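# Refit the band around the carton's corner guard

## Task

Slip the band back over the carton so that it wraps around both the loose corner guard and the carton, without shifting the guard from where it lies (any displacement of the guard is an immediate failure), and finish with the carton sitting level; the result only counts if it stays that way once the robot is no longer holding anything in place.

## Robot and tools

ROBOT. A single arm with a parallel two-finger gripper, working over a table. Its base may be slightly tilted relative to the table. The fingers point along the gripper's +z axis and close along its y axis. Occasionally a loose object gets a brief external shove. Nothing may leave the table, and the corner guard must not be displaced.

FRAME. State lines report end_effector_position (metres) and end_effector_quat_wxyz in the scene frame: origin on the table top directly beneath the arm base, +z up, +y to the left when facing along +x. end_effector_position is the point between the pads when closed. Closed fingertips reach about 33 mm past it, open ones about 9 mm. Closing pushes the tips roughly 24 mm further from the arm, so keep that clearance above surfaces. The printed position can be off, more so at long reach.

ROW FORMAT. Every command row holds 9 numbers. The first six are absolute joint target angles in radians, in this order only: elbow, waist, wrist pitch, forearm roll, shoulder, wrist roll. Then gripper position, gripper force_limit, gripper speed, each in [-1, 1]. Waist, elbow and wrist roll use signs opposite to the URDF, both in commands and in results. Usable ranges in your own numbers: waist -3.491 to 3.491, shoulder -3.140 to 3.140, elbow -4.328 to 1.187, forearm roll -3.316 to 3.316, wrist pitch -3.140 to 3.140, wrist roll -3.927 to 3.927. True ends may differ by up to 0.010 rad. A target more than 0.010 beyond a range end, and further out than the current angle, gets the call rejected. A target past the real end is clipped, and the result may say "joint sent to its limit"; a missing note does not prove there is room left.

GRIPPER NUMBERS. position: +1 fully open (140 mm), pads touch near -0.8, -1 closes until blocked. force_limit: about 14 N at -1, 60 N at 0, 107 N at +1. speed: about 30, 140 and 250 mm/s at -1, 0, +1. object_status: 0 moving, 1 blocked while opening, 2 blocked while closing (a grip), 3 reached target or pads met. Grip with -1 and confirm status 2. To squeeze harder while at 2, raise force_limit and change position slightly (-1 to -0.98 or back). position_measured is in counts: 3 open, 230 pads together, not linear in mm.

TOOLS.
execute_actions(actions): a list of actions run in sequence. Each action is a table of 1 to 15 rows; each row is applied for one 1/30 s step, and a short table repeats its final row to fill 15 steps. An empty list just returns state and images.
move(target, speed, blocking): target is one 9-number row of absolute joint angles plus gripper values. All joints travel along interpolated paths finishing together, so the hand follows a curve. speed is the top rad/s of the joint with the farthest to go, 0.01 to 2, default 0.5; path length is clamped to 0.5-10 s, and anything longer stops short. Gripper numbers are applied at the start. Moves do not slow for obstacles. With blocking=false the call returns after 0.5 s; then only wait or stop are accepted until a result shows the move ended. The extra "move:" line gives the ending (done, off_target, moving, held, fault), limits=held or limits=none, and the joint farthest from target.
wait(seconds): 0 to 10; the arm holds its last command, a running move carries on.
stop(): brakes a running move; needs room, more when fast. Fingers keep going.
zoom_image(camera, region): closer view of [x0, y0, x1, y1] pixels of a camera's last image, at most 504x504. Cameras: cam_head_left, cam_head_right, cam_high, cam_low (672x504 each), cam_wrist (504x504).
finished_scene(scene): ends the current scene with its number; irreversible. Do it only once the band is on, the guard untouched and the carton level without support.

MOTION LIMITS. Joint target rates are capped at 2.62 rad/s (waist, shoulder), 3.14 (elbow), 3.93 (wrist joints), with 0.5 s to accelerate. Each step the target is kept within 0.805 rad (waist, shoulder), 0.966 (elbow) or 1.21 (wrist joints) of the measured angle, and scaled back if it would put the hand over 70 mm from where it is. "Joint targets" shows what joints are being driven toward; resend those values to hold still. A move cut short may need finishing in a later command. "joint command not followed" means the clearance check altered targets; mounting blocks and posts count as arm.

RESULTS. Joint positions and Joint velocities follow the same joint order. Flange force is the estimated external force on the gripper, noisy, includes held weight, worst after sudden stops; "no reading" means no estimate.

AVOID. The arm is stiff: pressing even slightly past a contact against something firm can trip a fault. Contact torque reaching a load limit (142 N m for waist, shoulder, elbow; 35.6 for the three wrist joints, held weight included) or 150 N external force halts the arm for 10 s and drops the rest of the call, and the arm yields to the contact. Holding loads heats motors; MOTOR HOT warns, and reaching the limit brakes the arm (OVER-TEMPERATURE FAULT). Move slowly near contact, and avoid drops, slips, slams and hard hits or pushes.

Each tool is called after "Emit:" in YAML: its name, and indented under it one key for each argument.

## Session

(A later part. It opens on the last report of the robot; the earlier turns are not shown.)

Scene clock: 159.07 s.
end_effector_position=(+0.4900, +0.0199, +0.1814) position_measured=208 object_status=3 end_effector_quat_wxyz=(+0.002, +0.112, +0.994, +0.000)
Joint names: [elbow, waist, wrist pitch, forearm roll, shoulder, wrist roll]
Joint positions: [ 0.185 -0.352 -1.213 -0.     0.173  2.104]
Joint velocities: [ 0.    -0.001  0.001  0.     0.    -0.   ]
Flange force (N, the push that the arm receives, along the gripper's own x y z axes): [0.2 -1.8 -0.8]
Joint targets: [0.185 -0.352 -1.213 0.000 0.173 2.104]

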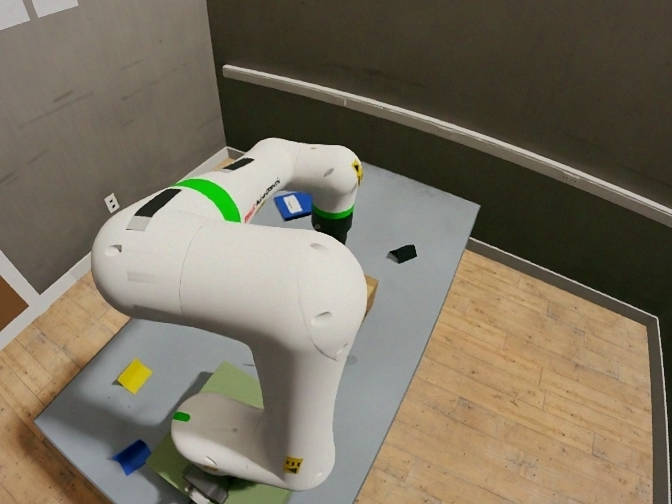

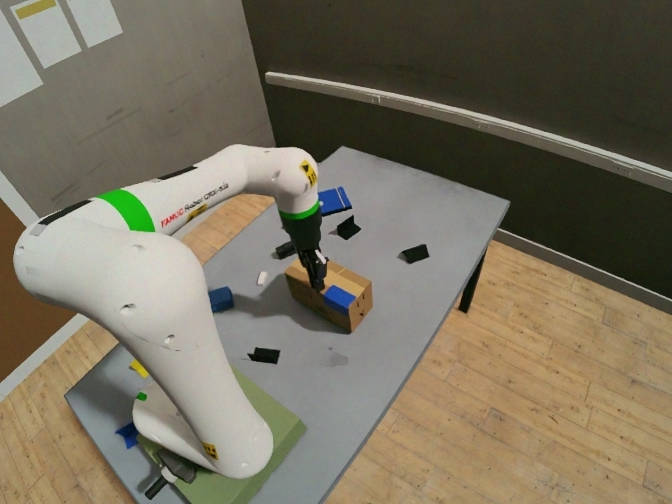

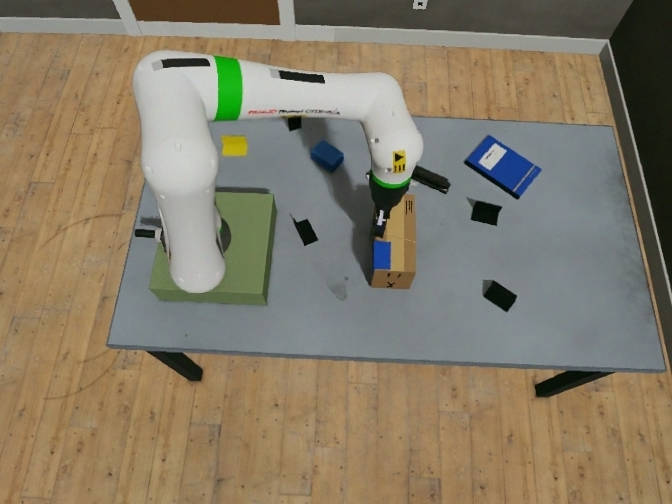

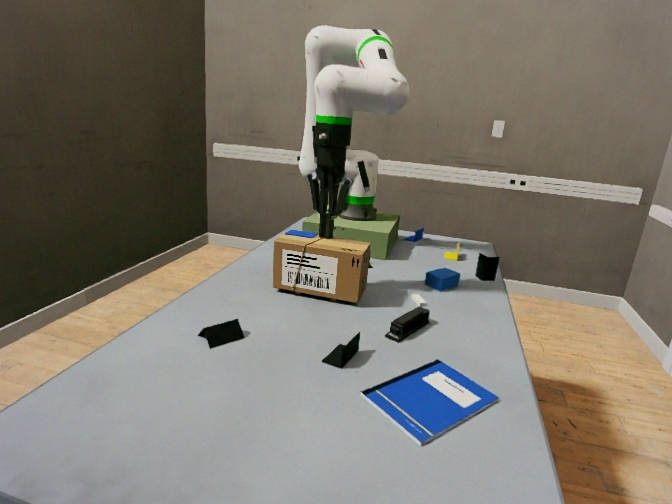

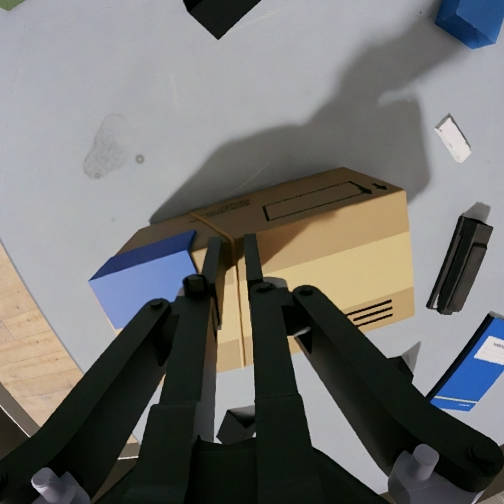

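Emit:
execute_actions:
  actions:
    - [[0.18490,-0.35202,-1.21316,0,0.17274,2.10381,-0.62,-0.7,-1],[0.18490,-0.35202,-1.21316,0,0.17274,2.10381,-0.62,-0.7,-1],[0.18509,-0.35202,-1.21285,0,0.17286,2.10381,-0.62,-0.7,-1],[0.18509,-0.35202,-1.21285,0,0.17286,2.10381,-0.62,-0.7,-1],[0.18529,-0.35202,-1.21254,0,0.17297,2.10381,-0.62,-0.7,-1]]

Scene clock: 165.83 s.
end_effector_position=(+0.4900, +0.0199, +0.1810) position_measured=208 object_status=3 end_effector_quat_wxyz=(+0.003, +0.112, +0.994, +0.000)
Joint names: [elbow, waist, wrist pitch, forearm roll, shoulder, wrist roll]
Joint positions: [ 0.185 -0.352 -1.213  0.     0.173  2.104]
Joint velocities: [ 0.     0.001 -0.001 -0.    -0.001 -0.   ]
Flange force (N, the push that the arm receives, along the gripper's own x y z axes): [4.7 -0.2 -14.8]
Joint targets: [0.185 -0.352 -1.213 0.000 0.173 2.104]

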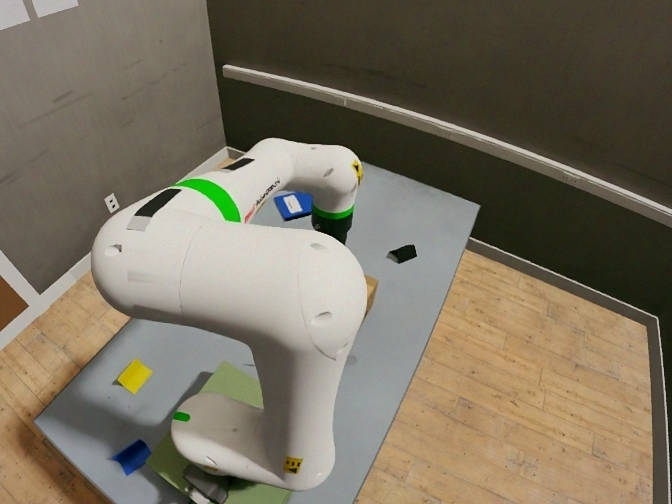

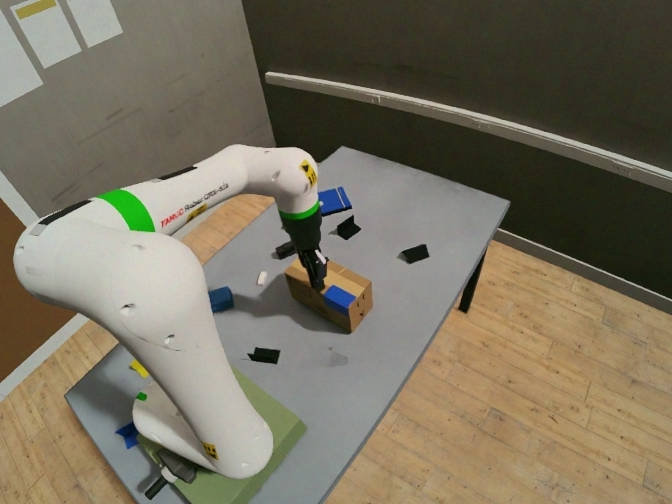

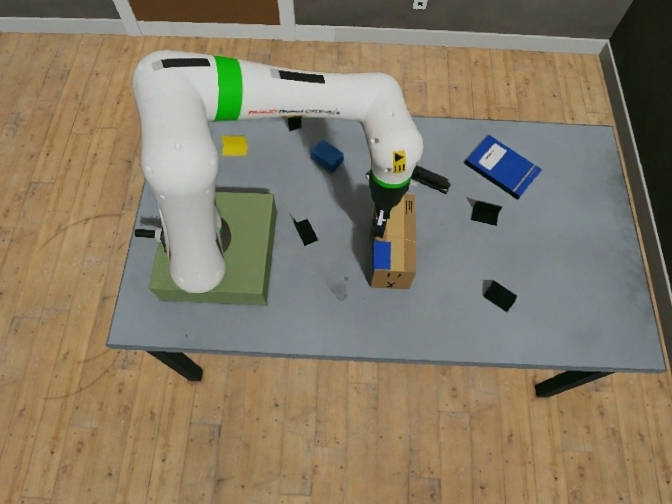

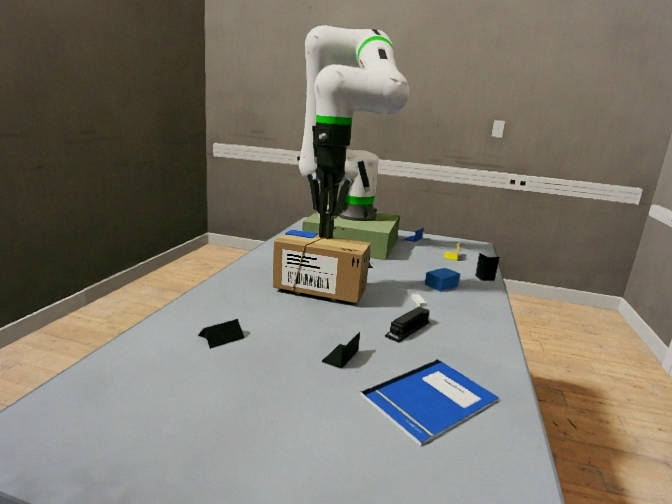

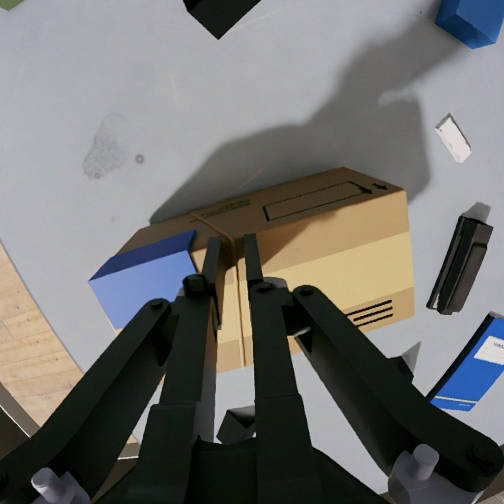

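Contact at z≈0.1812. Back off 0.4 mm and close.

Emit:
execute_actions:
  actions:
    - [[0.18470,-0.35202,-1.21347,0,0.17263,2.10381,-0.62,-0.7,-1],[0.18470,-0.35202,-1.21347,0,0.17263,2.10381,-0.62,-0.7,-1],[0.18470,-0.35202,-1.21347,0,0.17263,2.10381,-0.62,-0.7,-1],[0.18470,-0.35202,-1.21347,0,0.17263,2.10381,-0.62,-0.7,-1],[0.18470,-0.35202,-1.21347,0,0.17263,2.10381,-0.62,-0.7,-1],[0.18470,-0.35202,-1.21347,0,0.17263,2.10381,-1,-0.7,-1]]
    - [[0.18470,-0.35202,-1.21347,0,0.17263,2.10381,-1,-0.7,-1]]

Scene clock: 175.63 s.
end_effector_position=(+0.4900, +0.0199, +0.1814) position_measured=230 object_status=3 end_effector_quat_wxyz=(+0.002, +0.112, +0.994, +0.000)
Joint names: [elbow, waist, wrist pitch, forearm roll, shoulder, wrist roll]
Joint positions: [ 0.185 -0.352 -1.214 -0.     0.173  2.104]
Joint velocities: [ 0. -0.  0. -0. -0. -0.]
Flange force (N, the push that the arm receives, along the gripper's own x y z axes): [2.2 -0.8 -1.1]
Flange force at the end of the 1st action (N, along the gripper's axes at the end of the call): [3.8 0.0 0.9]
Joint targets: [0.185 -0.352 -1.213 0.000 0.173 2.104]

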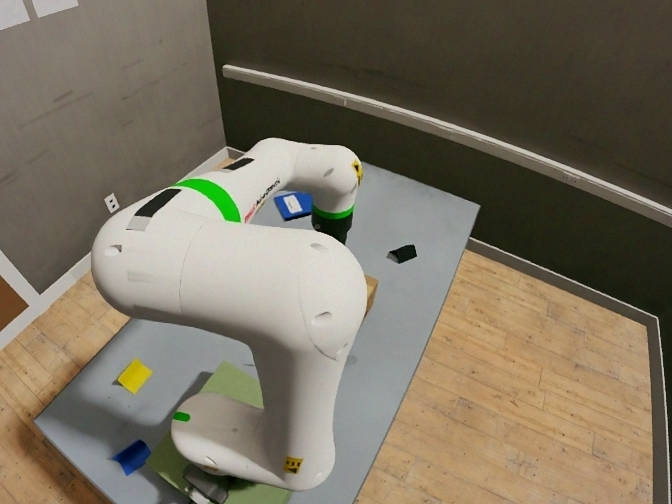

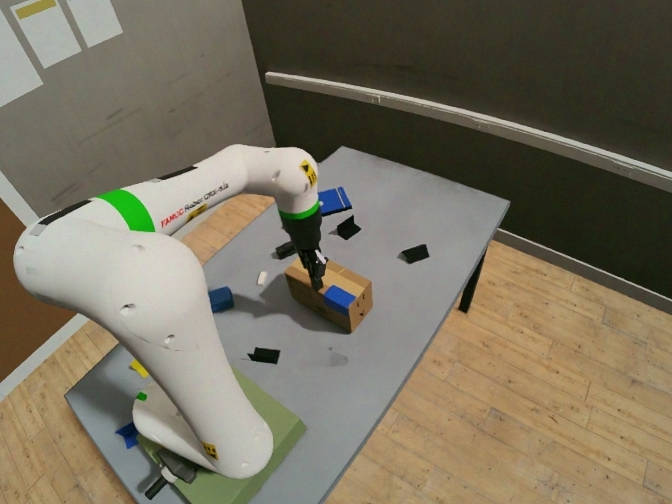

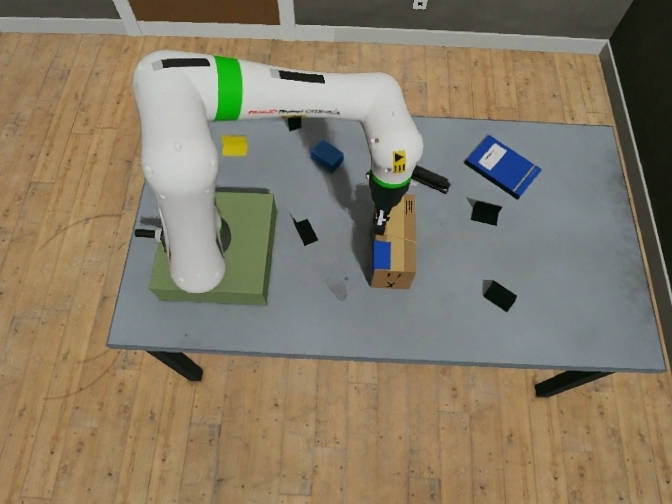

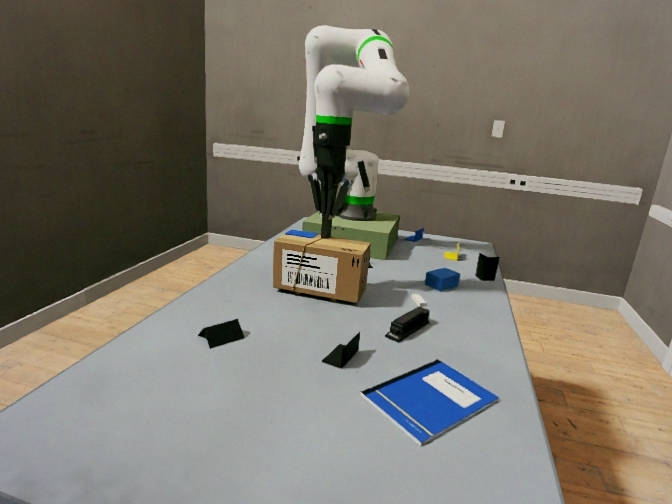

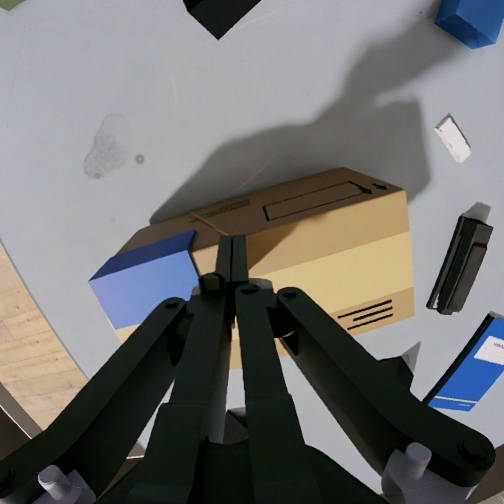

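Emit:
move:
  target: [0.20357,-0.36205,-1.24344,0,0.12378,2.11384,-1,-0.7,-1]
  speed: 0.08

Emit:
zoom_image:
  camera: "cam_low"
  region: [265, 200, 385, 310]

Emit:
zoom_image:
  camera: "cam_head_right"
  region: [280, 250, 380, 340]

Scene clock: 255.83 s.
end_effector_position=(+0.4750, +0.0199, +0.1964) position_measured=230 object_status=3 end_effector_quat_wxyz=(+0.003, +0.112, +0.994, +0.000)
Joint names: [elbow, waist, wrist pitch, forearm roll, shoulder, wrist roll]
Joint positions: [ 0.204 -0.362 -1.243  0.     0.124  2.114]
Joint velocities: [-0.  0. -0.  0. -0.  0.]
Flange force (N, the push that the arm receives, along the gripper's own x y z axes): [-2.5 -1.3 2.4]
Joint targets: [0.204 -0.362 -1.243 0.000 0.124 2.114]
move: done; limits=none; farthest joint: the waist, 0.000 radians from its target (0.010 radians at the start)

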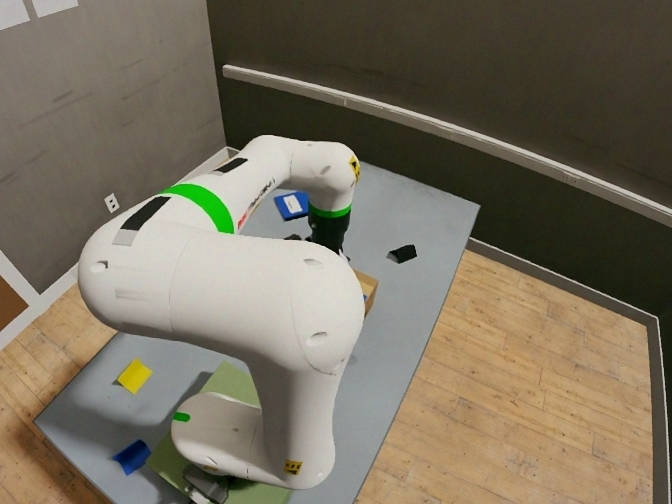

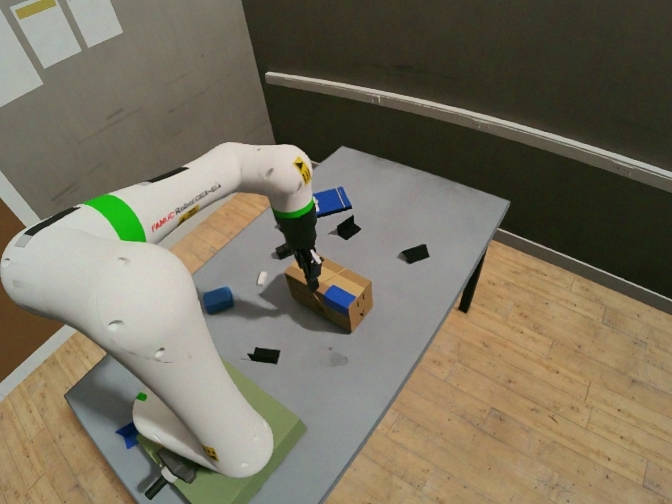

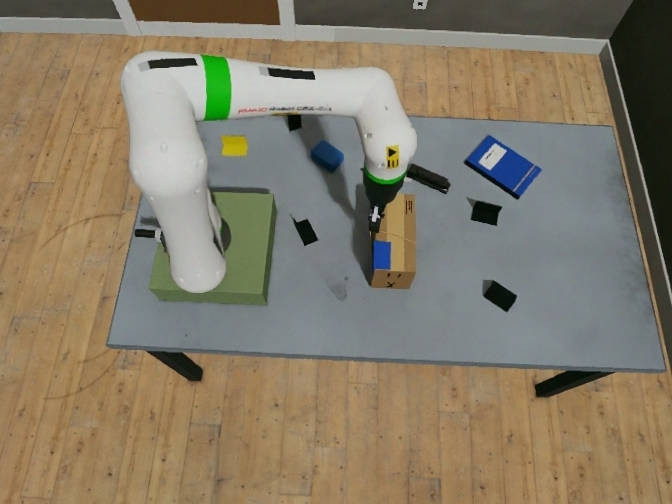

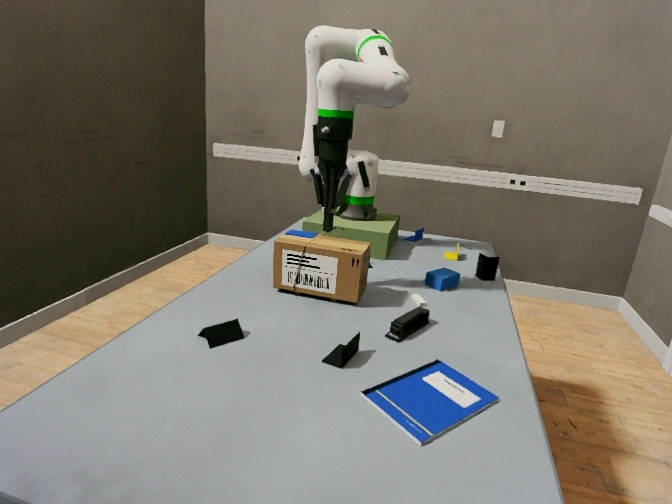

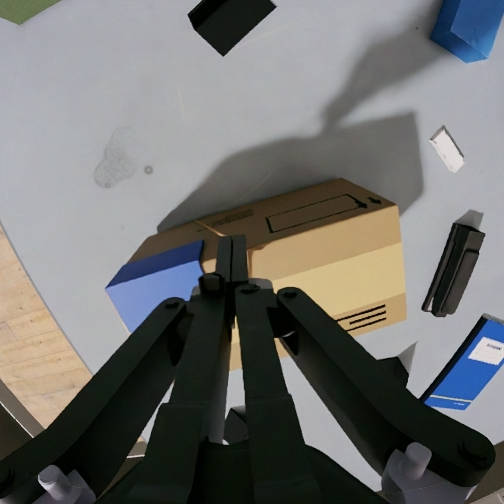

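Region (265, 200, 385, 310) of cam_low's 672x504 image, scaled by 4.200, with more detail than that image has; it fills the top 462 rows of this view, and the rest is white.

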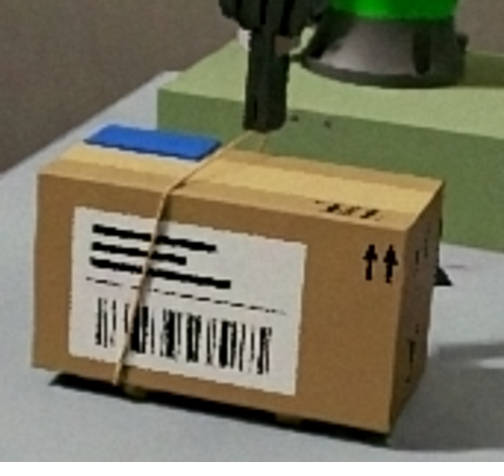

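Region (280, 250, 380, 340) of cam_head_right's 672x504 image, scaled by 5.040, with more detail than that image has; it fills the top 454 rows of this view, and the rest is white.

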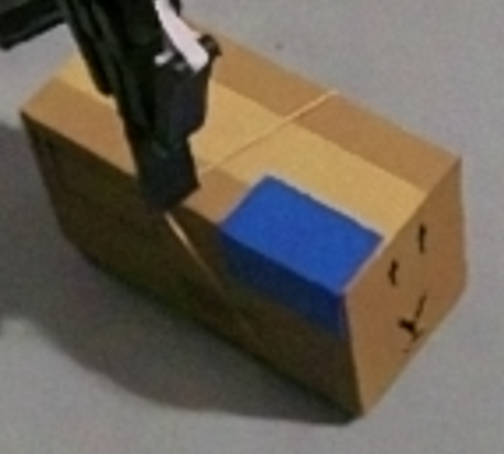

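Emit:
move:
  target: [0.21658,-0.35144,-1.24781,0,0.10640,2.07724,-1,-0.7,-1]
  speed: 0.1

Emit:
zoom_image:
  camera: "cam_wrist"
  region: [170, 200, 290, 300]

Emit:
zoom_image:
  camera: "cam_head_right"
  region: [280, 250, 380, 340]

Scene clock: 287.47 s.
end_effector_position=(+0.4690, +0.0130, +0.1990) position_measured=230 object_status=3 end_effector_quat_wxyz=(+0.002, +0.099, +0.995, +0.000)
Joint names: [elbow, waist, wrist pitch, forearm roll, shoulder, wrist roll]
Joint positions: [ 0.217 -0.351 -1.248 -0.     0.106  2.077]
Joint velocities: [-0.    -0.001 -0.001 -0.    -0.    -0.   ]
Flange force (N, the push that the arm receives, along the gripper's own x y z axes): [-1.1 -1.7 2.4]
Joint targets: [0.217 -0.351 -1.248 0.000 0.106 2.077]
move: done; limits=none; farthest joint: the waist, 0.000 radians from its target (0.011 radians at the start)

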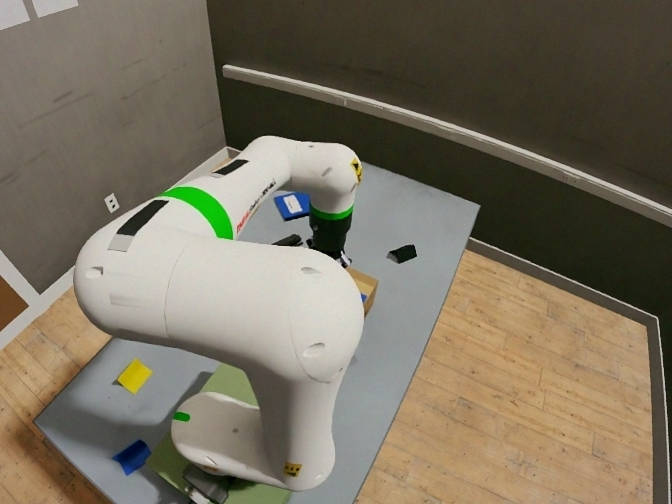

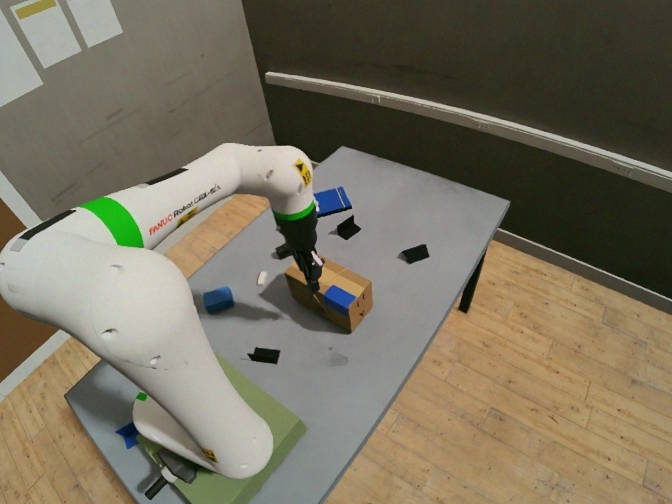

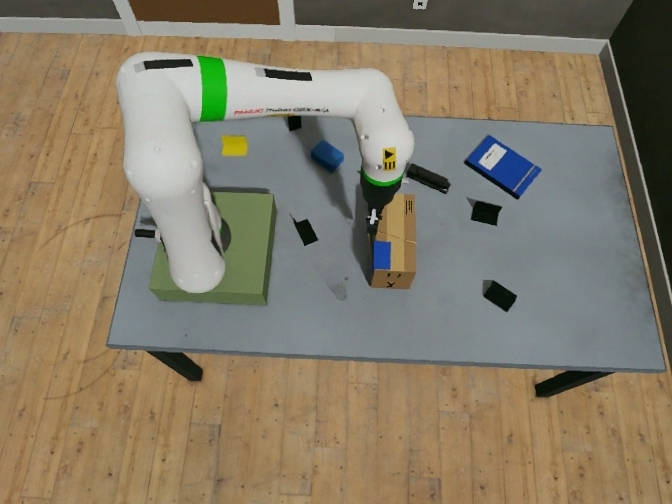

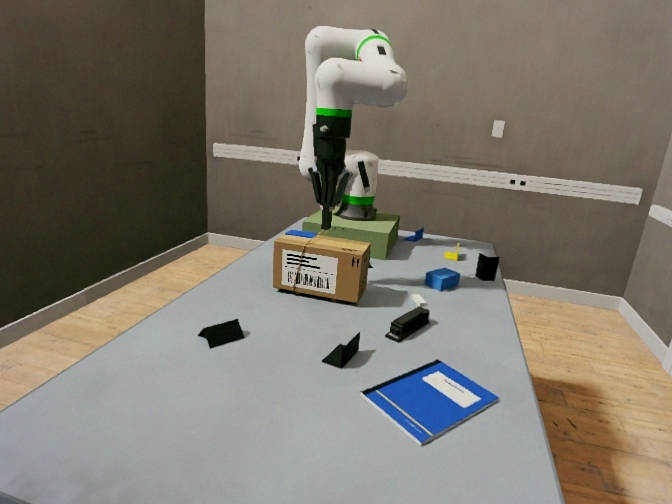

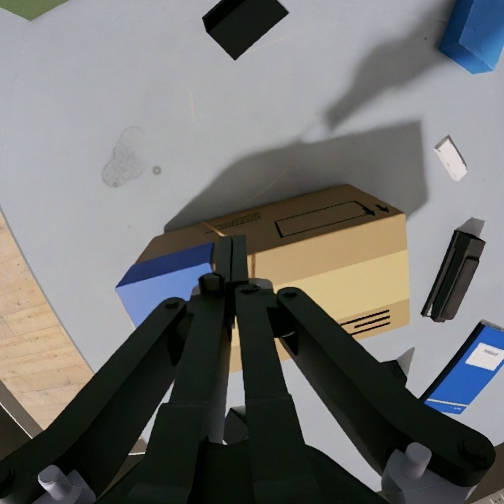

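Region (170, 200, 290, 300) of cam_wrist's 504x504 image, scaled by 4.200, with more detail than that image has.

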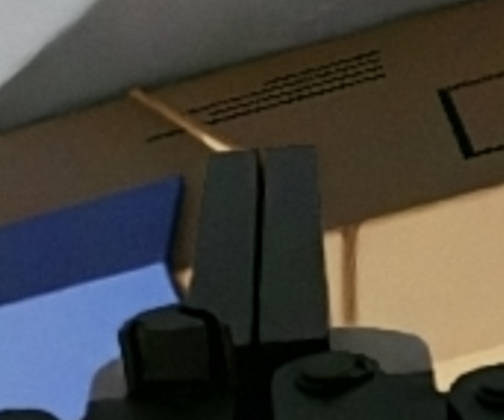

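Region (280, 250, 380, 340) of cam_head_right's 672x504 image, scaled by 5.040, with more detail than that image has; it fills the top 454 rows of this view, and the rest is white.

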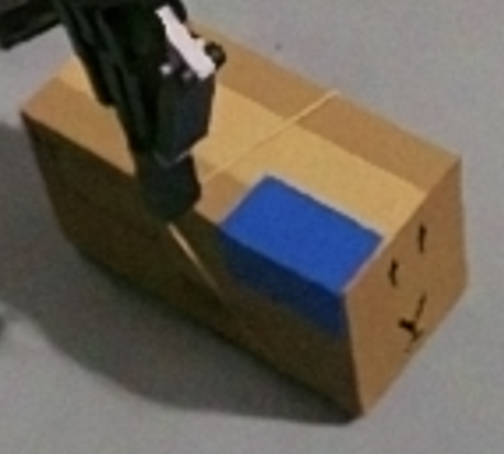

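Emit:
move:
  target: [0.20718,-0.18383,-1.24882,0,0.11480,1.72963,-1,-0.7,-1]
  speed: 0.25

Emit:
zoom_image:
  camera: "cam_low"
  region: [265, 200, 385, 310]

Emit:
zoom_image:
  camera: "cam_wrist"
  region: [170, 190, 350, 310]

Scene clock: 296.13 s.
end_effector_position=(+0.4681, -0.0650, +0.1991) position_measured=230 object_status=3 end_effector_quat_wxyz=(+0.002, +0.009, +1.000, -0.000)
Joint names: [elbow, waist, wrist pitch, forearm roll, shoulder, wrist roll]
Joint positions: [ 0.207 -0.184 -1.249  0.     0.115  1.73 ]
Joint velocities: [ 0.     0.001 -0.002  0.     0.    -0.   ]
Flange force (N, the push that the arm receives, along the gripper's own x y z axes): [-4.8 2.8 2.1]
Joint targets: [0.207 -0.184 -1.249 0.000 0.115 1.730]
move: done; limits=none; farthest joint: the waist, 0.000 radians from its target (0.168 radians at the start)

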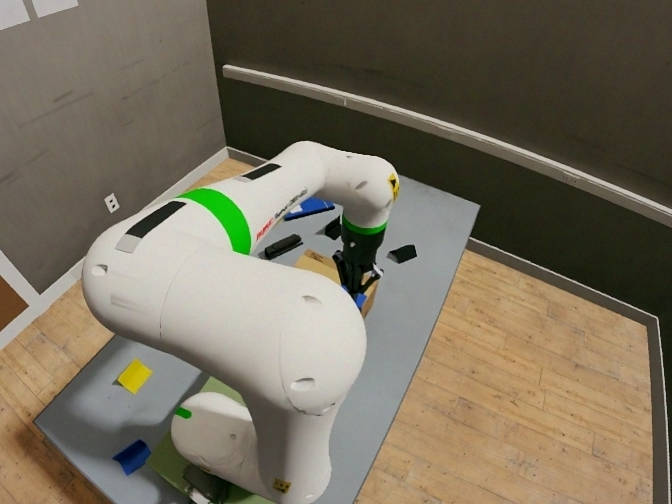

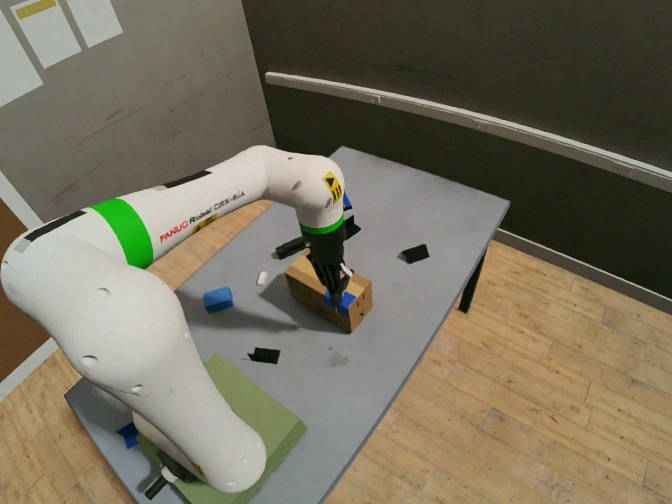

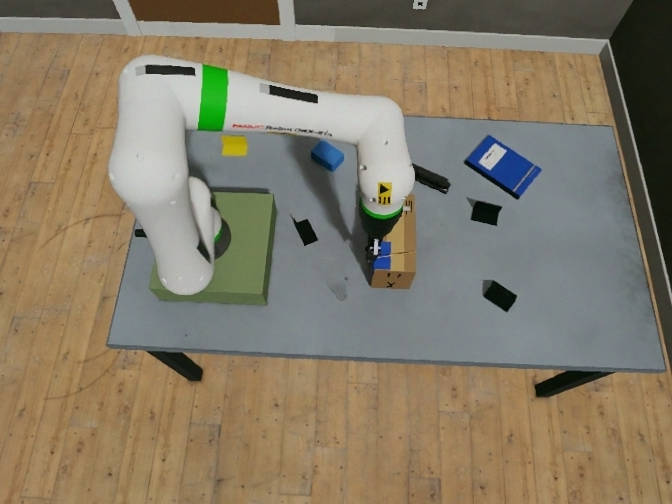

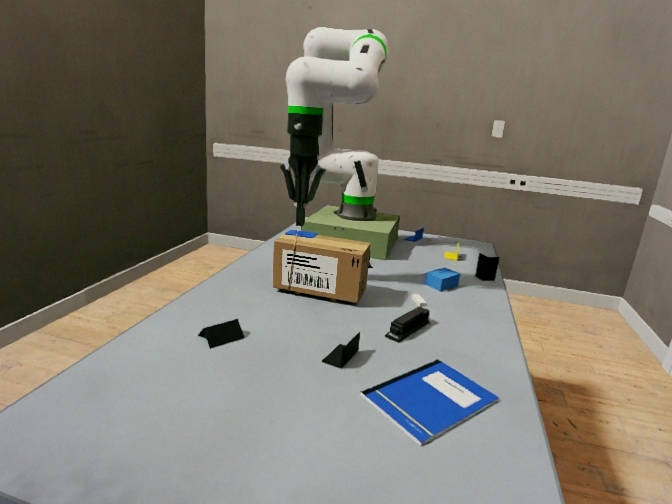

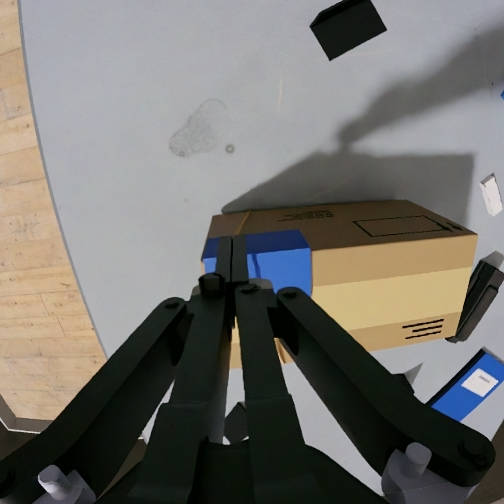

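Region (265, 200, 385, 310) of cam_low's 672x504 image, scaled by 4.200, with more detail than that image has; it fills the top 462 rows of this view, and the rest is white.

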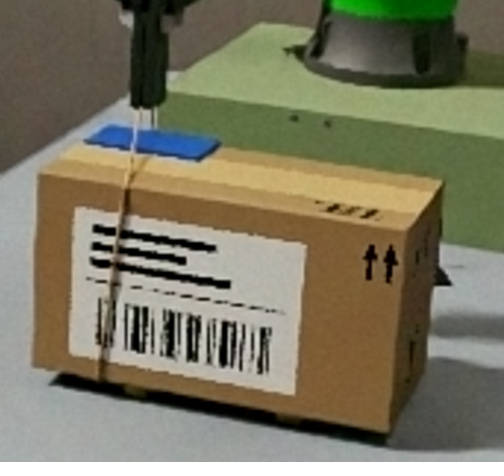

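Region (170, 190, 350, 310) of cam_wrist's 504x504 image, scaled by 2.800, with more detail than that image has.

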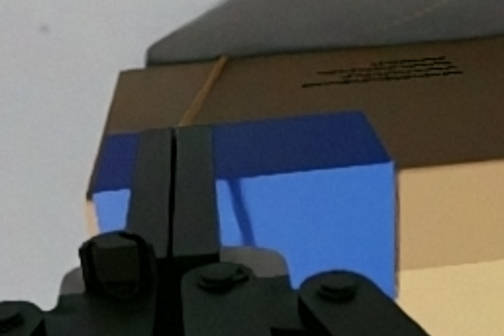

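Emit:
move:
  target: [0.18781,-0.21729,-1.22810,0,0.15489,1.76309,-1,-0.7,-1]
  speed: 0.07

Emit:
zoom_image:
  camera: "cam_low"
  region: [265, 200, 385, 310]

Emit:
zoom_image:
  camera: "cam_wrist"
  region: [150, 180, 330, 300]

Scene clock: 354.40 s.
end_effector_position=(+0.4832, -0.0470, +0.1885) position_measured=230 object_status=3 end_effector_quat_wxyz=(+0.002, +0.009, +1.000, -0.000)
Joint names: [elbow, waist, wrist pitch, forearm roll, shoulder, wrist roll]
Joint positions: [ 0.188 -0.217 -1.228  0.     0.155  1.763]
Joint velocities: [-0.    -0.    -0.     0.     0.001 -0.   ]
Flange force (N, the push that the arm receives, along the gripper's own x y z axes): [1.0 1.2 2.6]
Joint targets: [0.188 -0.217 -1.228 0.000 0.155 1.763]
move: done; limits=none; farthest joint: the waist, 0.000 radians from its target (0.033 radians at the start)

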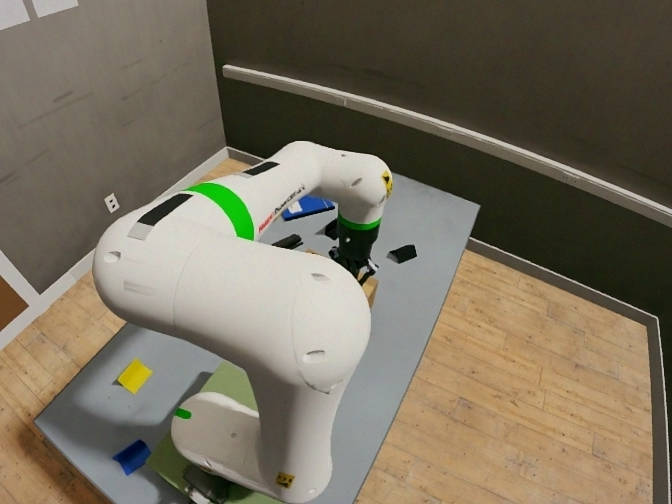

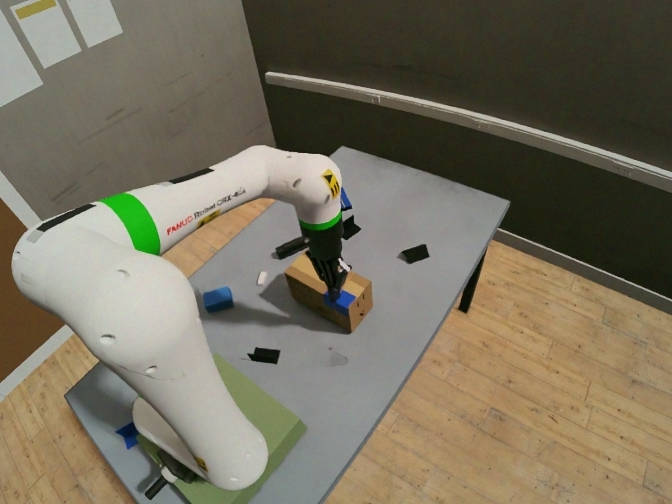

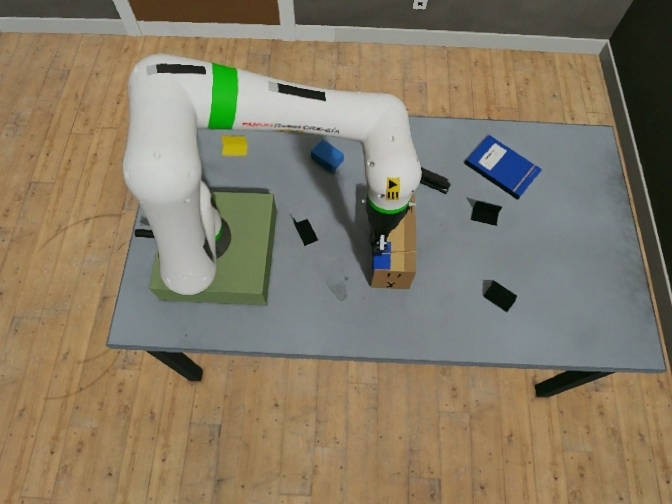

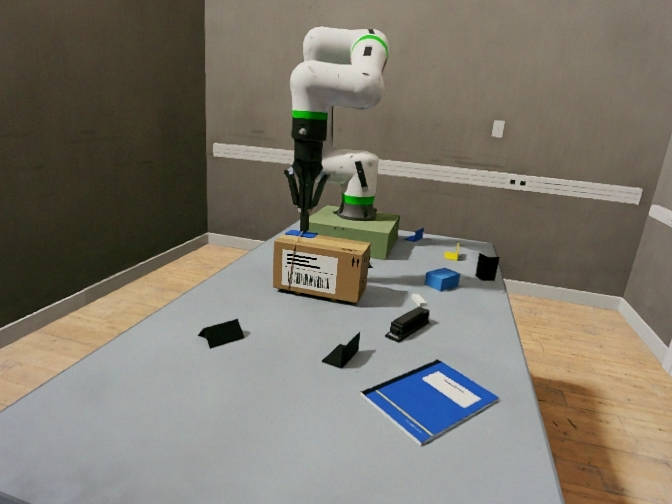

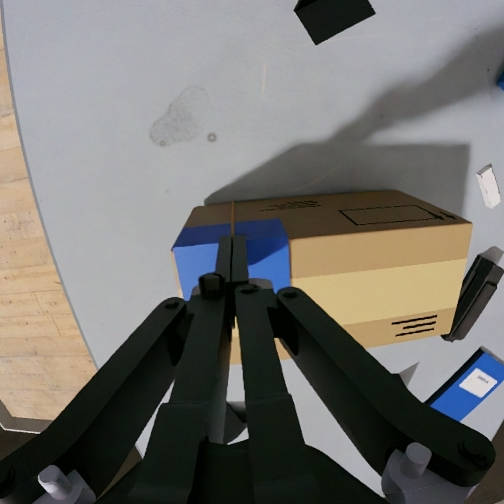

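Region (265, 200, 385, 310) of cam_low's 672x504 image, scaled by 4.200, with more detail than that image has; it fills the top 462 rows of this view, and the rest is white.

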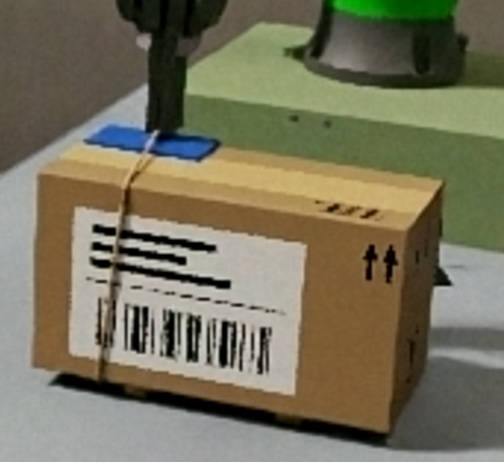

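Region (150, 180, 330, 300) of cam_wrist's 504x504 image, scaled by 2.800, with more detail than that image has.

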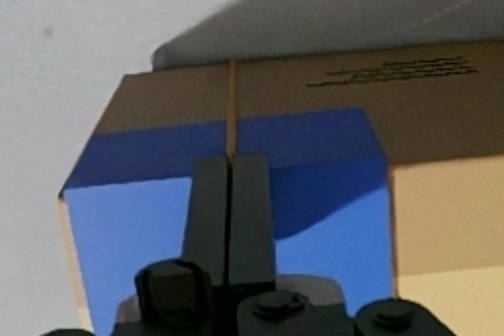

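Emit:
execute_actions:
  actions: []

Scene clock: 371.87 s.
end_effector_position=(+0.4832, -0.0470, +0.1885) position_measured=230 object_status=3 end_effector_quat_wxyz=(+0.002, +0.009, +1.000, -0.000)
Joint names: [elbow, waist, wrist pitch, forearm roll, shoulder, wrist roll]
Joint positions: [ 0.188 -0.217 -1.228  0.     0.155  1.763]
Joint velocities: [-0.    -0.     0.001 -0.     0.    -0.   ]
Flange force (N, the push that the arm receives, along the gripper's own x y z axes): [-0.5 0.3 2.5]
Joint targets: [0.188 -0.217 -1.228 0.000 0.155 1.763]

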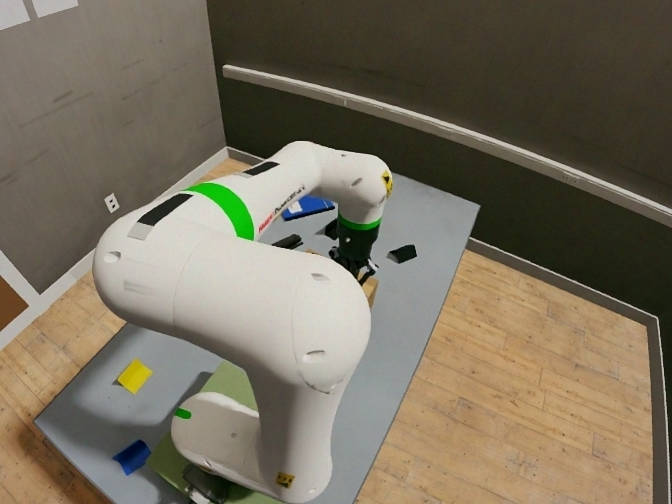

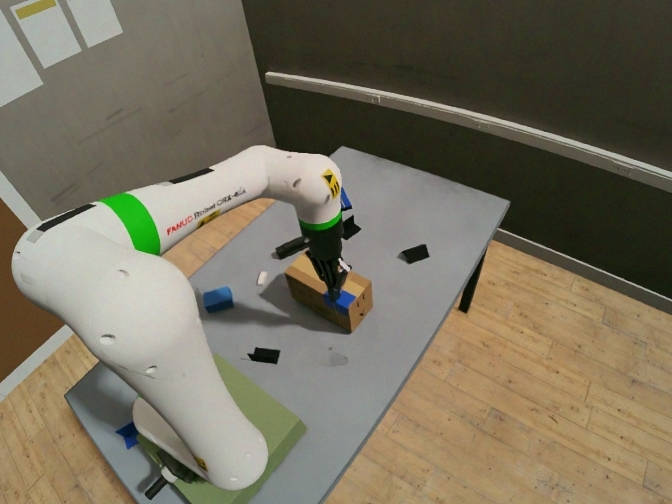

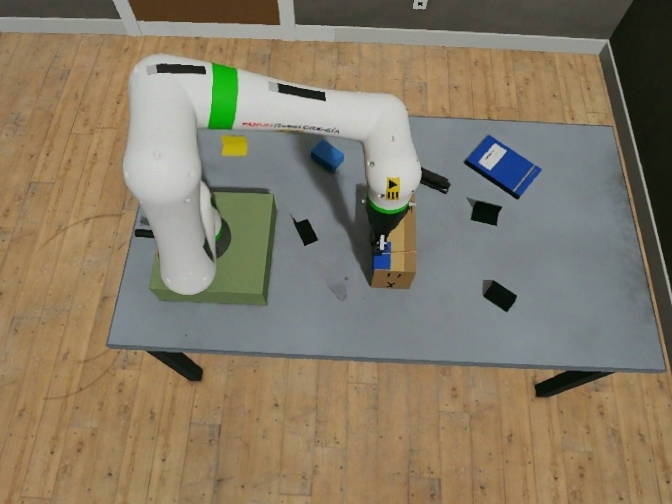

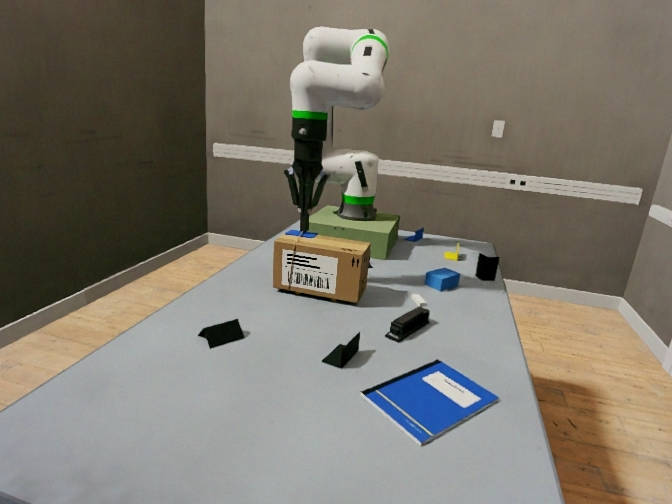

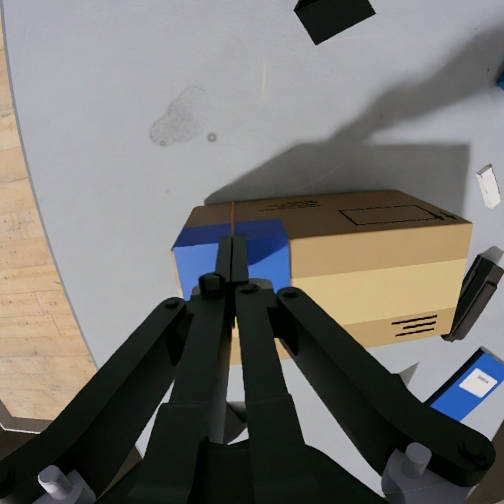

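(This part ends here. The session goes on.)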